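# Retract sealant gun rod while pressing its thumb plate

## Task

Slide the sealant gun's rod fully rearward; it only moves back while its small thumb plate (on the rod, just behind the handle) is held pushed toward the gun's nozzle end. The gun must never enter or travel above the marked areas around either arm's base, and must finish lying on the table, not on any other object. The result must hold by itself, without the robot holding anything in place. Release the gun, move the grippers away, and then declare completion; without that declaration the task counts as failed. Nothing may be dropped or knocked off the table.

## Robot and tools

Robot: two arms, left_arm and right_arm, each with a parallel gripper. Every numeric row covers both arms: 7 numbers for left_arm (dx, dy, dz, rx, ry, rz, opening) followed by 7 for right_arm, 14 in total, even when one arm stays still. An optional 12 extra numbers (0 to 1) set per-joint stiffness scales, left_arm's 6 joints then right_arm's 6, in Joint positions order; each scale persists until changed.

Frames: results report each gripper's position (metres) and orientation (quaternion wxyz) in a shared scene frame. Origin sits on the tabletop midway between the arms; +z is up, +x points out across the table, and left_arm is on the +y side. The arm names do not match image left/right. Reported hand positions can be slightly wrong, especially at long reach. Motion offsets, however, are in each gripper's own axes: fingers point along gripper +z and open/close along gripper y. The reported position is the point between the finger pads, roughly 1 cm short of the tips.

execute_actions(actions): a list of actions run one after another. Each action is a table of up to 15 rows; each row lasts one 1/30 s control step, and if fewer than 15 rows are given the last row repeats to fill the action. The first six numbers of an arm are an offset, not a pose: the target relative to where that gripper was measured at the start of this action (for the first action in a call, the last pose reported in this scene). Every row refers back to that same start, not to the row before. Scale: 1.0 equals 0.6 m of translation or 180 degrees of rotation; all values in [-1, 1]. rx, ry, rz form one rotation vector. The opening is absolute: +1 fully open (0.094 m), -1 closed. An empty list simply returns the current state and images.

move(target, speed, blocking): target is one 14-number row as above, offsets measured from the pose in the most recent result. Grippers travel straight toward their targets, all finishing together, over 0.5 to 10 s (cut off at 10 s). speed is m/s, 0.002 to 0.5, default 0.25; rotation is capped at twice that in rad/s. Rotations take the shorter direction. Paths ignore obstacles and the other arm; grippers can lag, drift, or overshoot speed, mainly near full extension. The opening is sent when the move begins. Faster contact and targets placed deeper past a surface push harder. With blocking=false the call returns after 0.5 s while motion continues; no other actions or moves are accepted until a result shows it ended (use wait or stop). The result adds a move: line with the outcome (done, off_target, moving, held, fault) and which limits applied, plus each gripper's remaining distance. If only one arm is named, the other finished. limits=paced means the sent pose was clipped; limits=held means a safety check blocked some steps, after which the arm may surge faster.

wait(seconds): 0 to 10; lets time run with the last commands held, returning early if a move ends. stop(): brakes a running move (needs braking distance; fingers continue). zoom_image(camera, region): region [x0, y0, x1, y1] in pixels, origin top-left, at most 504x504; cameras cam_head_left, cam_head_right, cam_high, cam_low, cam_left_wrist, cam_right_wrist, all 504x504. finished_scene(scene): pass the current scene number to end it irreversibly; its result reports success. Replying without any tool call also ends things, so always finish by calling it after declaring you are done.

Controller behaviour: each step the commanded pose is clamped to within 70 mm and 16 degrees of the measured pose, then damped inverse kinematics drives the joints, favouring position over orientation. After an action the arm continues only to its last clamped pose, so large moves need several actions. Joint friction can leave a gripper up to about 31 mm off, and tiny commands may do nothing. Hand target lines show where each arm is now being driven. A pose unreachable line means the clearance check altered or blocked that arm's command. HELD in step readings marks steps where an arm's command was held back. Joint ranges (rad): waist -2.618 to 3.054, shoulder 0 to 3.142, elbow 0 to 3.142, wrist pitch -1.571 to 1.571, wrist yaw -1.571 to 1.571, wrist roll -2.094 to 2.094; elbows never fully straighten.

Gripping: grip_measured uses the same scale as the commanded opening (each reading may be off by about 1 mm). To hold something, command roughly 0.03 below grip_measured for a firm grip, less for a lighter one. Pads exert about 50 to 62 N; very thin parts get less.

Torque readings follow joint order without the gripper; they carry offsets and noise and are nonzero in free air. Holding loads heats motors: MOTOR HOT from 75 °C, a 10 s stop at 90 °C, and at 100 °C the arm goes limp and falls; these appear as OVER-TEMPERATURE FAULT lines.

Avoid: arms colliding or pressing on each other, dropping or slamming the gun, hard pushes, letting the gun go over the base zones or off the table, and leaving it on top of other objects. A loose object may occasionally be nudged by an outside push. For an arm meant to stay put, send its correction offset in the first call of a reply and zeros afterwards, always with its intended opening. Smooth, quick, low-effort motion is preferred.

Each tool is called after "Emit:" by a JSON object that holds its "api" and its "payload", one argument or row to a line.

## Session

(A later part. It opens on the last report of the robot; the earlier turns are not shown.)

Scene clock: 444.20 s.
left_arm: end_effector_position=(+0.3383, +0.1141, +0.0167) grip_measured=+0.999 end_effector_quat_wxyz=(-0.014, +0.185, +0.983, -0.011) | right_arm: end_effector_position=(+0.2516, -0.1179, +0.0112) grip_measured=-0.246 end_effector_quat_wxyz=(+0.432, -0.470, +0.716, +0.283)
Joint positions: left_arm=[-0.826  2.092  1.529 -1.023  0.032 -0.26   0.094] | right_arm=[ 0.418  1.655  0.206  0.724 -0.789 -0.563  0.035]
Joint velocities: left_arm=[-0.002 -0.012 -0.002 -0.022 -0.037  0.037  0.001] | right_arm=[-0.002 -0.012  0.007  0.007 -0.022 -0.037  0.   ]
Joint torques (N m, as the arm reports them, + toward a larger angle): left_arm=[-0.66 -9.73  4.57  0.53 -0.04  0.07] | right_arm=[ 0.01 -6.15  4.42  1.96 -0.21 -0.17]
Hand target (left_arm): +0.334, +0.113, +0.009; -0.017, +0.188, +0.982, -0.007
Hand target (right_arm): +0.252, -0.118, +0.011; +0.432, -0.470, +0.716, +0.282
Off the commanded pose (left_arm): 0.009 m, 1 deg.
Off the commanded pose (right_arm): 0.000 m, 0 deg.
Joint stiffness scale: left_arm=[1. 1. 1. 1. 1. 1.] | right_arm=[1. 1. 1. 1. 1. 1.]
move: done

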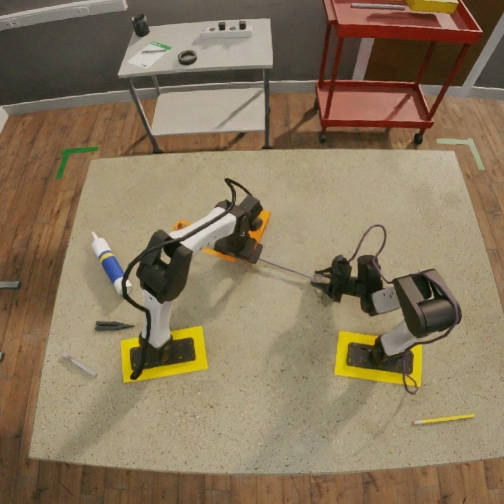

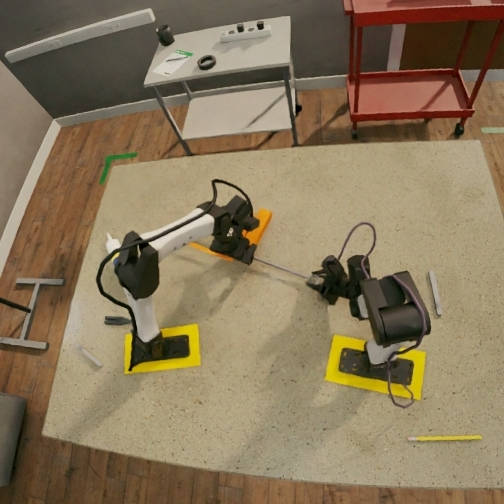

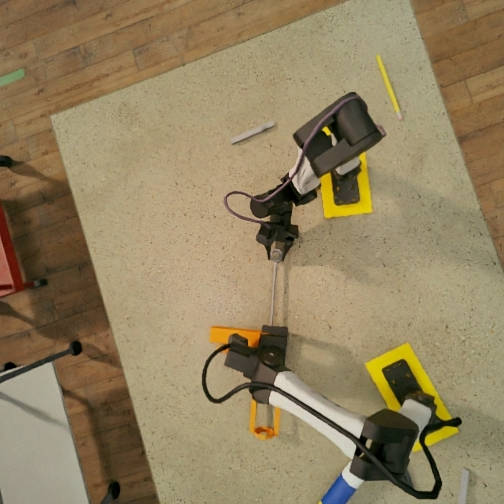

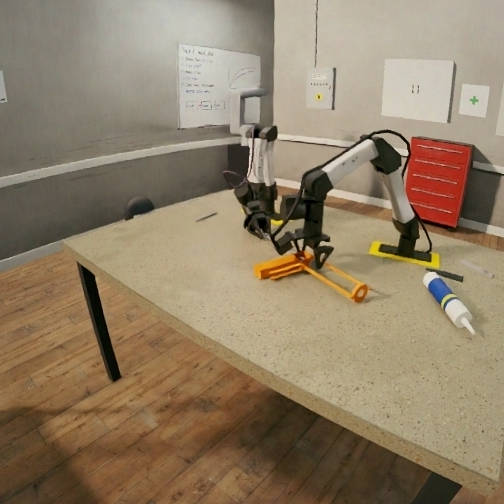

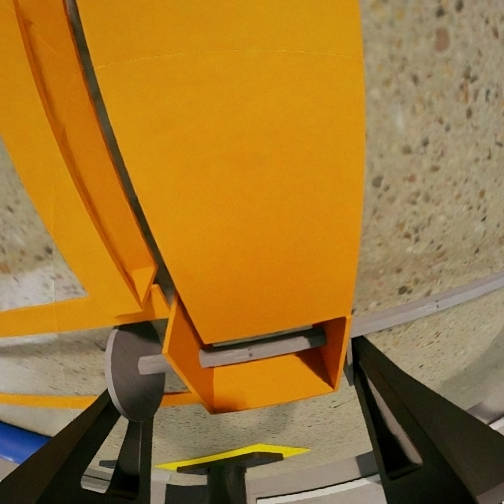

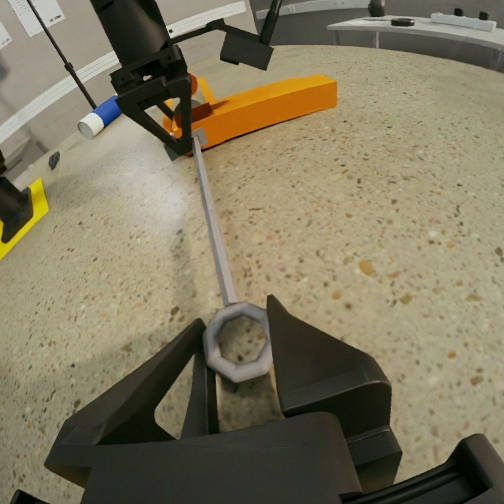

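Emit:
{"api": "execute_actions", "payload": {
  "actions": [
    [[0,0,0,0,0,0,0.85,0,0,0,0,0,0,0.4]],
    [[0,0,0,0,0,0,0.72,0,0,0,0,0,0,0.4]],
    [[0,0,0,0,0,0,0.6,0,0,0,0,0,0,0.4]],
    [[0,0,0,0,0,0,0.48,0,0,0,0,0,0,0.4]],
    [[0,0,0,0,0,0,0.36,0,0,0,0,0,0,0.4]],
    [[0,0,0,0,0,0,0.24,0,0,0,0,0,0,0.4]],
    [[0,0,0,0,0,0,0.15,0,0,0,0,0,0,0.4]]
  ]
}}

Scene clock: 460.90 s.
left_arm: end_effector_position=(+0.3391, +0.1153, +0.0166) grip_measured=+0.181 end_effector_quat_wxyz=(-0.012, +0.188, +0.982, -0.007) | right_arm: end_effector_position=(+0.2516, -0.1179, +0.0113) grip_measured=+0.398 end_effector_quat_wxyz=(+0.432, -0.470, +0.716, +0.282)
Joint positions: left_arm=[-0.826  2.092  1.529 -1.023  0.024 -0.255  0.055] | right_arm=[ 0.418  1.655  0.206  0.725 -0.789 -0.563  0.066]
Joint velocities: left_arm=[ 0.007  0.002 -0.022 -0.007 -0.022  0.066  0.001] | right_arm=[-0.002  0.012 -0.002 -0.007 -0.066  0.037  0.   ]
Joint torques (N m, as the arm reports them, + toward a larger angle): left_arm=[  0.02 -10.33   6.06   0.37   0.01   0.11] | right_arm=[ 0.02 -6.18  4.45  1.97 -0.21 -0.17]
Hand target (left_arm): +0.339, +0.115, +0.017; -0.012, +0.187, +0.982, -0.008
Hand target (right_arm): +0.252, -0.118, +0.011; +0.432, -0.470, +0.716, +0.282
Off the commanded pose (left_arm): 0.000 m, 0 deg.
Off the commanded pose (right_arm): 0.000 m, 0 deg.
Joint stiffness scale: left_arm=[1. 1. 1. 1. 1. 1.] | right_arm=[1. 1. 1. 1. 1. 1.]
Step readings (end_effector_position; steps 1 to 15: 1st action; 16 to 30: 2nd action; 31 to 45: 3rd action; 46 to 60: 4th action; 61 to 75: 5th action; 76 to 90: 6th action; 91 to 105: 7th action):
0: left_arm (+0.3383, +0.1141, +0.0167) | right_arm (+0.2516, -0.1179, +0.0112)
1: left_arm (+0.3381, +0.1135, +0.0167) | right_arm (+0.2516, -0.1179, +0.0112)
2: left_arm (+0.3383, +0.1139, +0.0167) | right_arm (+0.2516, -0.1179, +0.0113)
4: left_arm (+0.3384, +0.1140, +0.0166) | right_arm (+0.2516, -0.1179, +0.0113)
8: left_arm (+0.3384, +0.1140, +0.0166) | right_arm (+0.2516, -0.1179, +0.0113)
15: left_arm (+0.3384, +0.1140, +0.0166) | right_arm (+0.2516, -0.1179, +0.0113)
16: left_arm (+0.3385, +0.1143, +0.0166) | right_arm (+0.2516, -0.1179, +0.0113)
17: left_arm (+0.3384, +0.1143, +0.0166) | right_arm (+0.2516, -0.1179, +0.0113)
19: left_arm (+0.3384, +0.1143, +0.0166) | right_arm (+0.2516, -0.1179, +0.0113)
23: left_arm (+0.3384, +0.1143, +0.0166) | right_arm (+0.2516, -0.1179, +0.0113)
30: left_arm (+0.3384, +0.1143, +0.0166) | right_arm (+0.2516, -0.1179, +0.0113)
31: left_arm (+0.3383, +0.1142, +0.0166) | right_arm (+0.2516, -0.1179, +0.0113)
32: left_arm (+0.3384, +0.1142, +0.0166) | right_arm (+0.2516, -0.1179, +0.0113)
34: left_arm (+0.3385, +0.1144, +0.0166) | right_arm (+0.2516, -0.1179, +0.0113)
38: left_arm (+0.3385, +0.1144, +0.0166) | right_arm (+0.2516, -0.1179, +0.0113)
45: left_arm (+0.3385, +0.1144, +0.0166) | right_arm (+0.2516, -0.1179, +0.0113)
46: left_arm (+0.3385, +0.1144, +0.0166) | right_arm (+0.2516, -0.1179, +0.0113)
47: left_arm (+0.3386, +0.1145, +0.0166) | right_arm (+0.2516, -0.1179, +0.0113)
49: left_arm (+0.3386, +0.1145, +0.0166) | right_arm (+0.2516, -0.1179, +0.0113)
53: left_arm (+0.3386, +0.1145, +0.0166) | right_arm (+0.2516, -0.1179, +0.0113)
60: left_arm (+0.3386, +0.1145, +0.0166) | right_arm (+0.2516, -0.1179, +0.0113)
61: left_arm (+0.3386, +0.1145, +0.0166) | right_arm (+0.2516, -0.1179, +0.0113)
62: left_arm (+0.3387, +0.1147, +0.0166) | right_arm (+0.2516, -0.1179, +0.0113)
64: left_arm (+0.3388, +0.1148, +0.0166) | right_arm (+0.2516, -0.1179, +0.0113)
68: left_arm (+0.3388, +0.1148, +0.0166) | right_arm (+0.2516, -0.1179, +0.0113)
75: left_arm (+0.3388, +0.1148, +0.0166) | right_arm (+0.2516, -0.1179, +0.0113)
76: left_arm (+0.3387, +0.1147, +0.0166) | right_arm (+0.2516, -0.1179, +0.0113)
77: left_arm (+0.3389, +0.1149, +0.0166) | right_arm (+0.2516, -0.1179, +0.0113)
79: left_arm (+0.3389, +0.1151, +0.0166) | right_arm (+0.2516, -0.1179, +0.0113)
83: left_arm (+0.3389, +0.1151, +0.0166) | right_arm (+0.2516, -0.1179, +0.0113)
90: left_arm (+0.3389, +0.1151, +0.0166) | right_arm (+0.2516, -0.1179, +0.0113)
91: left_arm (+0.3390, +0.1152, +0.0166) | right_arm (+0.2516, -0.1179, +0.0113)
92: left_arm (+0.3391, +0.1153, +0.0166) | right_arm (+0.2516, -0.1179, +0.0113)
94: left_arm (+0.3391, +0.1153, +0.0166) | right_arm (+0.2516, -0.1179, +0.0113)
98: left_arm (+0.3391, +0.1153, +0.0166) | right_arm (+0.2516, -0.1179, +0.0113)
105: end_effector_position above

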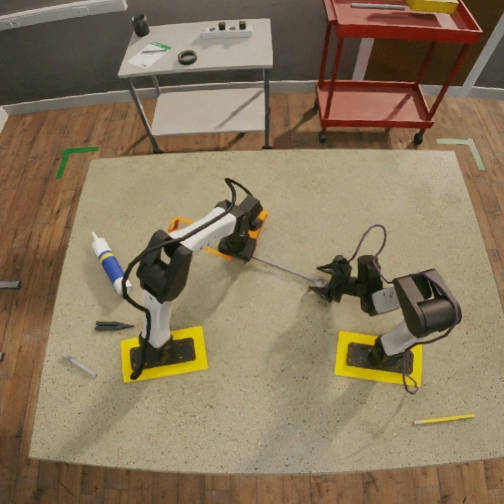

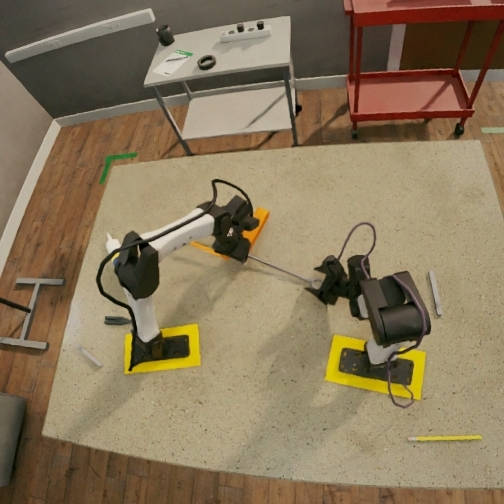

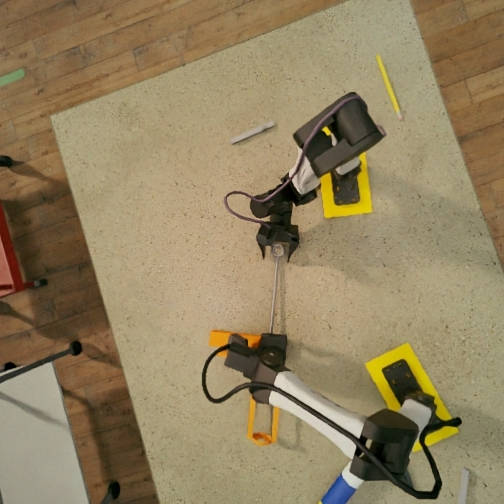

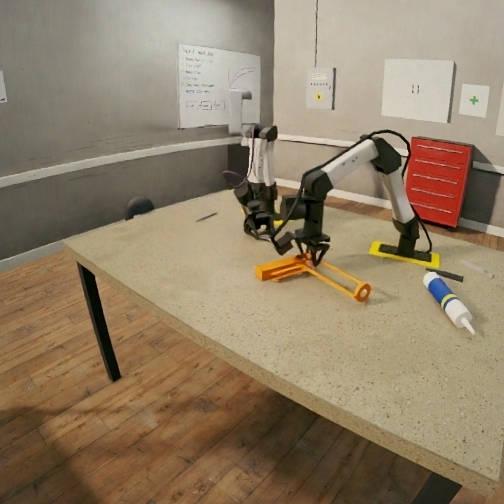

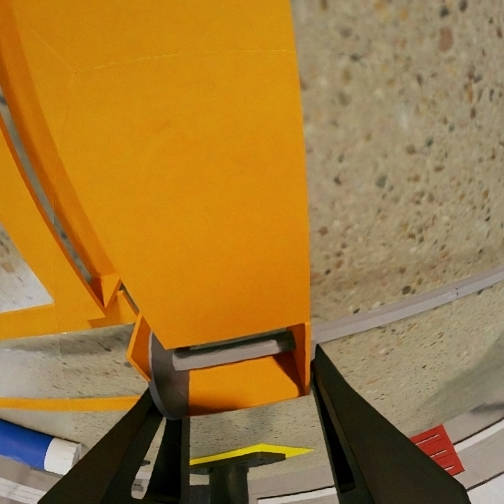

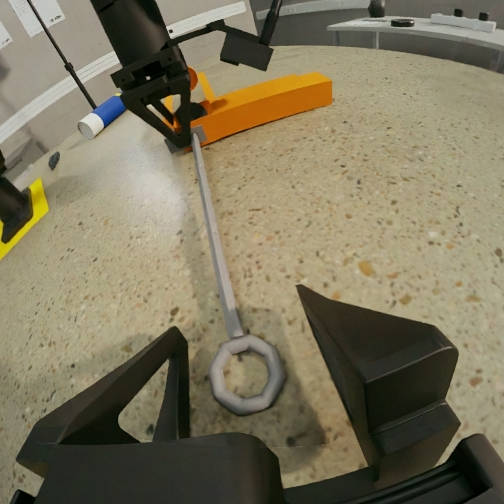

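Emit:
{"api": "execute_actions", "payload": {
  "actions": [
    [[0,0,0,0,0,0,0.08,0,0,0,0,0,0,0.4]]
  ]
}}

Scene clock: 465.53 s.
left_arm: end_effector_position=(+0.3391, +0.1153, +0.0166) grip_measured=+0.181 end_effector_quat_wxyz=(-0.012, +0.188, +0.982, -0.007) | right_arm: end_effector_position=(+0.2516, -0.1179, +0.0113) grip_measured=+0.398 end_effector_quat_wxyz=(+0.432, -0.470, +0.716, +0.282)
Joint positions: left_arm=[-0.826  2.092  1.529 -1.023  0.024 -0.255  0.055] | right_arm=[ 0.418  1.655  0.206  0.725 -0.789 -0.563  0.066]
Joint velocities: left_arm=[-0.032 -0.017  0.017  0.037  0.022 -0.037 -0.001] | right_arm=[ 0.007 -0.002 -0.002 -0.007 -0.022 -0.037 -0.   ]
Joint torques (N m, as the arm reports them, + toward a larger angle): left_arm=[  0.04 -10.34   6.06   0.37  -0.01   0.12] | right_arm=[ 0.02 -6.17  4.42  1.96 -0.22 -0.17]
Hand target (left_arm): +0.339, +0.115, +0.017; -0.012, +0.188, +0.982, -0.007
Hand target (right_arm): +0.252, -0.118, +0.011; +0.432, -0.470, +0.716, +0.282
Off the commanded pose (left_arm): 0.000 m, 0 deg.
Off the commanded pose (right_arm): 0.000 m, 0 deg.
Joint stiffness scale: left_arm=[1. 1. 1. 1. 1. 1.] | right_arm=[1. 1. 1. 1. 1. 1.]
Step readings (end_effector_position):
0: left_arm (+0.3391, +0.1153, +0.0166) | right_arm (+0.2516, -0.1179, +0.0113)
1: left_arm (+0.3391, +0.1153, +0.0166) | right_arm (+0.2516, -0.1179, +0.0113)
2: left_arm (+0.3391, +0.1153, +0.0166) | right_arm (+0.2516, -0.1179, +0.0113)
4: left_arm (+0.3391, +0.1153, +0.0166) | right_arm (+0.2516, -0.1179, +0.0113)
8: left_arm (+0.3391, +0.1153, +0.0166) | right_arm (+0.2516, -0.1179, +0.0113)
15: end_effector_position above

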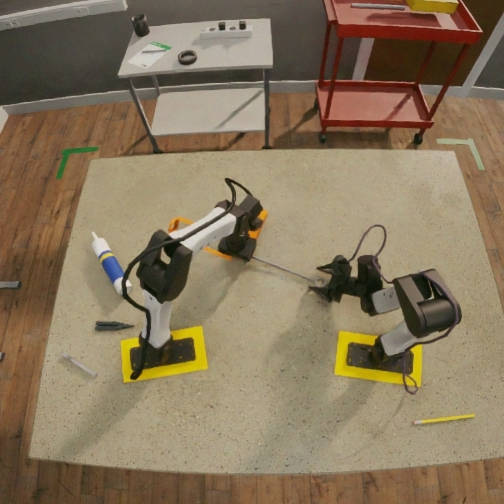

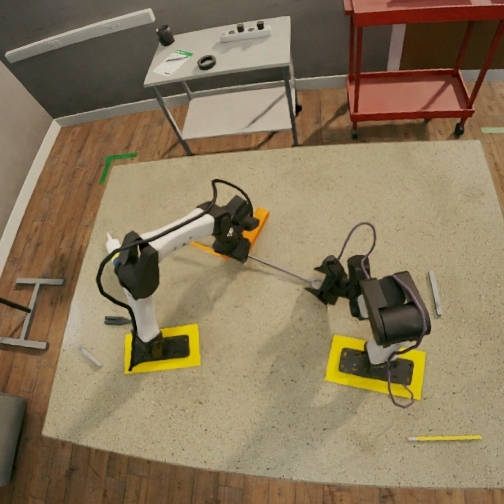

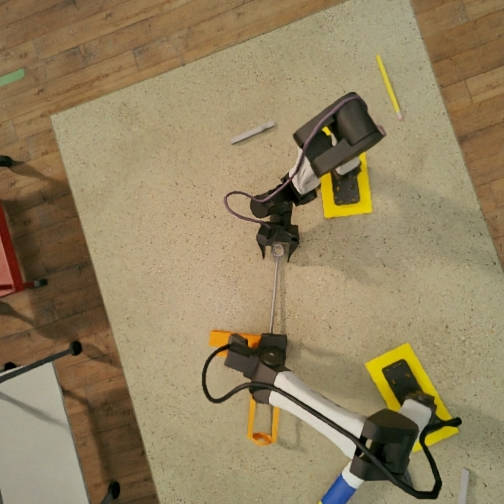

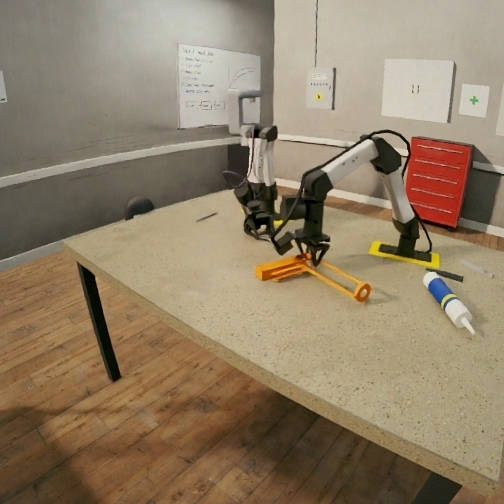

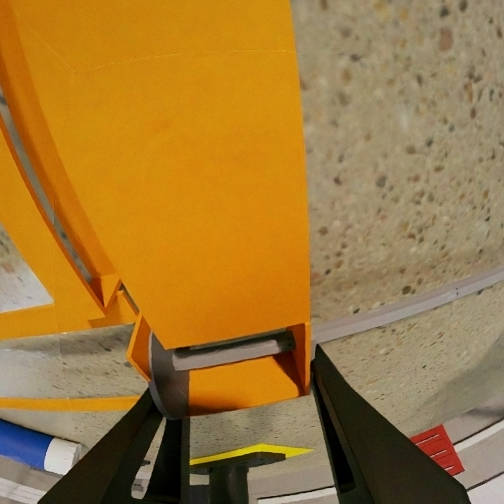

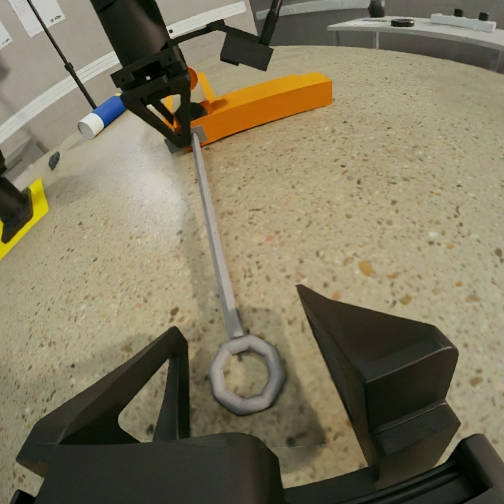

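Emit:
{"api": "execute_actions", "payload": {
  "actions": [
    [[0,0,0,0,0,0,0.7,0,0,0,0,0,0,0.6]]
  ]
}}

Emit:
{"api": "move", "payload": {
  "target": [0,0,-0.2,0,0,0,0.7, -0.18,0,-0.095,0,0,0,0.6],
  "speed": 0.1
}}

Scene clock: 470.77 s.
left_arm: end_effector_position=(+0.3384, +0.1135, +0.0166) grip_measured=+0.698 end_effector_quat_wxyz=(-0.013, +0.190, +0.982, -0.011) | right_arm: end_effector_position=(+0.2516, -0.1179, +0.0113) grip_measured=+0.598 end_effector_quat_wxyz=(+0.432, -0.470, +0.716, +0.282)
Joint positions: left_arm=[-0.827  2.092  1.529 -1.021  0.032 -0.251  0.08 ] | right_arm=[ 0.418  1.655  0.206  0.725 -0.789 -0.563  0.075]
Joint velocities: left_arm=[ 0.002 -0.002 -0.007 -0.007  0.022 -0.051 -0.001] | right_arm=[ 0.007  0.002  0.002 -0.081  0.066 -0.051  0.001]
Joint torques (N m, as the arm reports them, + toward a larger angle): left_arm=[  0.1  -10.35   6.07   0.35  -0.08   0.09] | right_arm=[ 0.   -6.16  4.43  1.96 -0.21 -0.17]
Hand target (left_arm): +0.339, +0.115, +0.017; -0.012, +0.188, +0.982, -0.007
Hand target (right_arm): +0.252, -0.118, +0.011; +0.432, -0.470, +0.716, +0.282
Off the commanded pose (left_arm): 0.002 m, 1 deg.
Off the commanded pose (right_arm): 0.000 m, 0 deg.
Joint stiffness scale: left_arm=[1. 1. 1. 1. 1. 1.] | right_arm=[1. 1. 1. 1. 1. 1.]
Step readings (end_effector_position):
0: left_arm (+0.3391, +0.1153, +0.0166) | right_arm (+0.2516, -0.1179, +0.0113)
1: left_arm (+0.3386, +0.1144, +0.0166) | right_arm (+0.2516, -0.1179, +0.0113)
2: left_arm (+0.3382, +0.1136, +0.0166) | right_arm (+0.2516, -0.1179, +0.0113)
4: left_arm (+0.3383, +0.1135, +0.0166) | right_arm (+0.2516, -0.1179, +0.0113)
8: left_arm (+0.3384, +0.1135, +0.0166) | right_arm (+0.2516, -0.1179, +0.0113)
15: end_effector_position above

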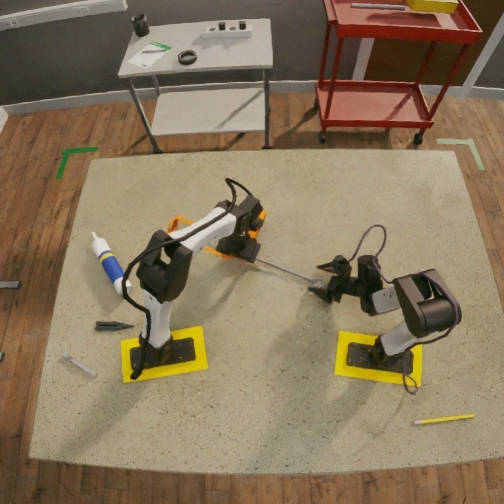

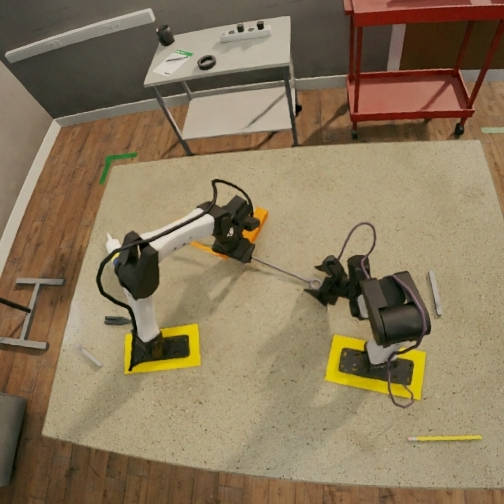

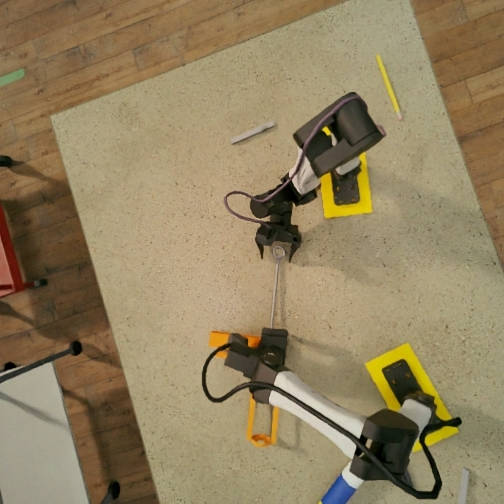

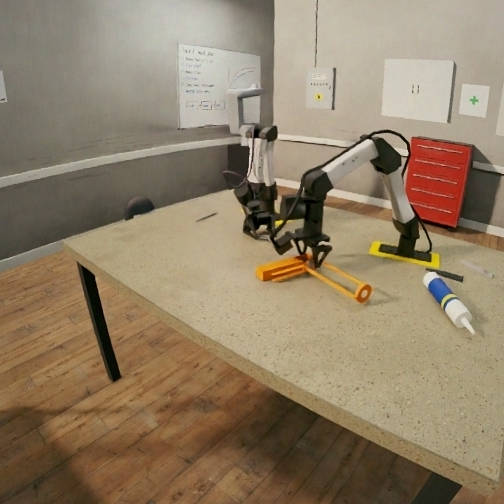

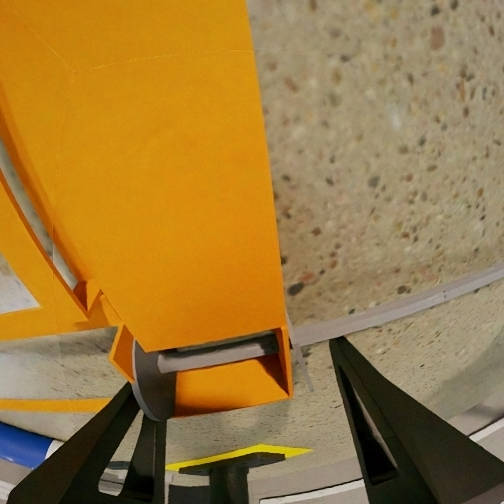

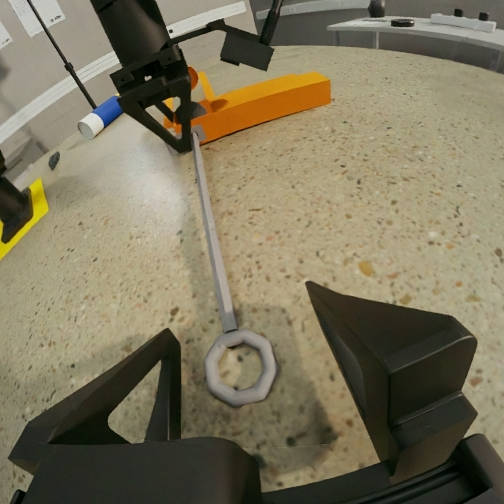

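Scene clock: 472.63 s.
left_arm: end_effector_position=(+0.3394, +0.1128, +0.1297) grip_measured=+0.698 end_effector_quat_wxyz=(-0.019, +0.194, +0.981, -0.009) | right_arm: end_effector_position=(+0.2497, -0.1183, +0.1245) grip_measured=+0.598 end_effector_quat_wxyz=(+0.432, -0.465, +0.718, +0.285)
Joint positions: left_arm=[-0.827  2.062  1.937 -1.472  0.032 -0.244  0.08 ] | right_arm=[ 0.418  1.075  0.459 -0.106 -0.789 -0.549  0.075]
Joint velocities: left_arm=[-0.017 -0.032 -0.002  0.022 -0.037 -0.022 -0.   ] | right_arm=[ 0.012  0.007  0.002  0.037  0.051 -0.007  0.   ]
Joint torques (N m, as the arm reports them, + toward a larger angle): left_arm=[  0.8  -10.42   8.     0.2    0.     0.17] | right_arm=[ 0.72 -4.7  10.12  1.67 -0.17 -0.24]
Hand target (left_arm): +0.344, +0.116, +0.136; -0.013, +0.190, +0.982, -0.011
Hand target (right_arm): +0.249, -0.117, +0.131; +0.432, -0.470, +0.716, +0.283
Off the commanded pose (left_arm): 0.008 m, 1 deg.
Off the commanded pose (right_arm): 0.009 m, 1 deg.
Joint stiffness scale: left_arm=[1. 1. 1. 1. 1. 1.] | right_arm=[1. 1. 1. 1. 1. 1.]
move: done

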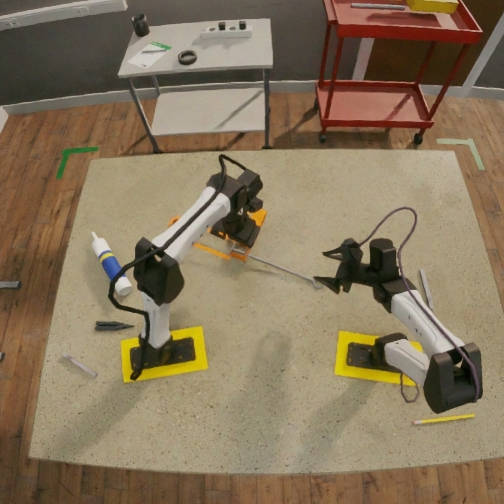

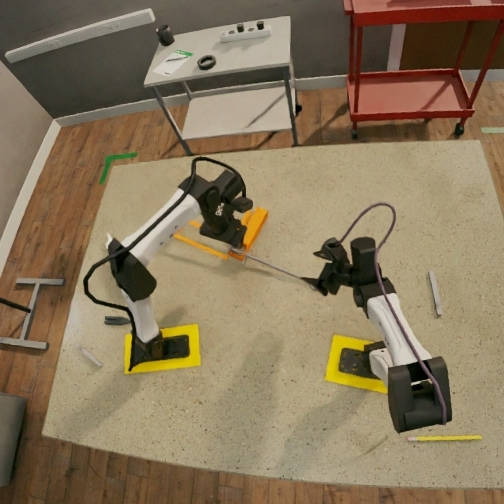

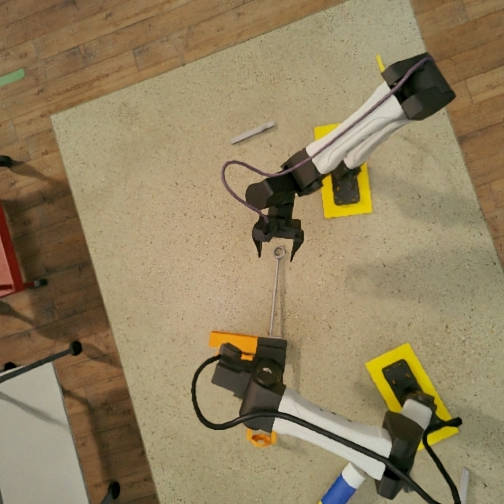

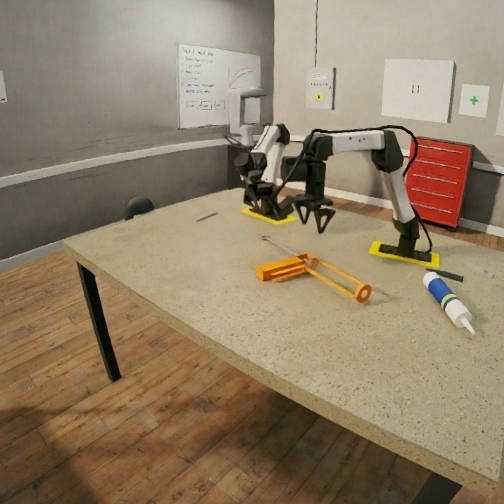

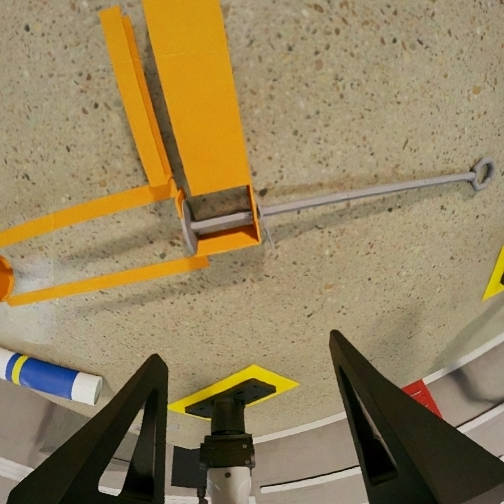

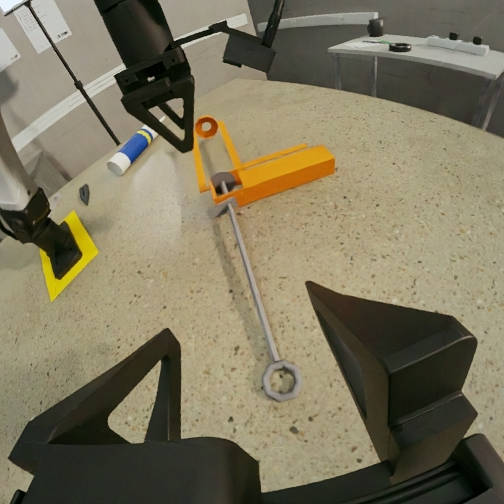

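I am done with scene 1: the rod is fully back and both arms are clear.

Emit:
{"api": "finished_scene", "payload": {
  "scene": 1
}}

The scene is finished: the task was done.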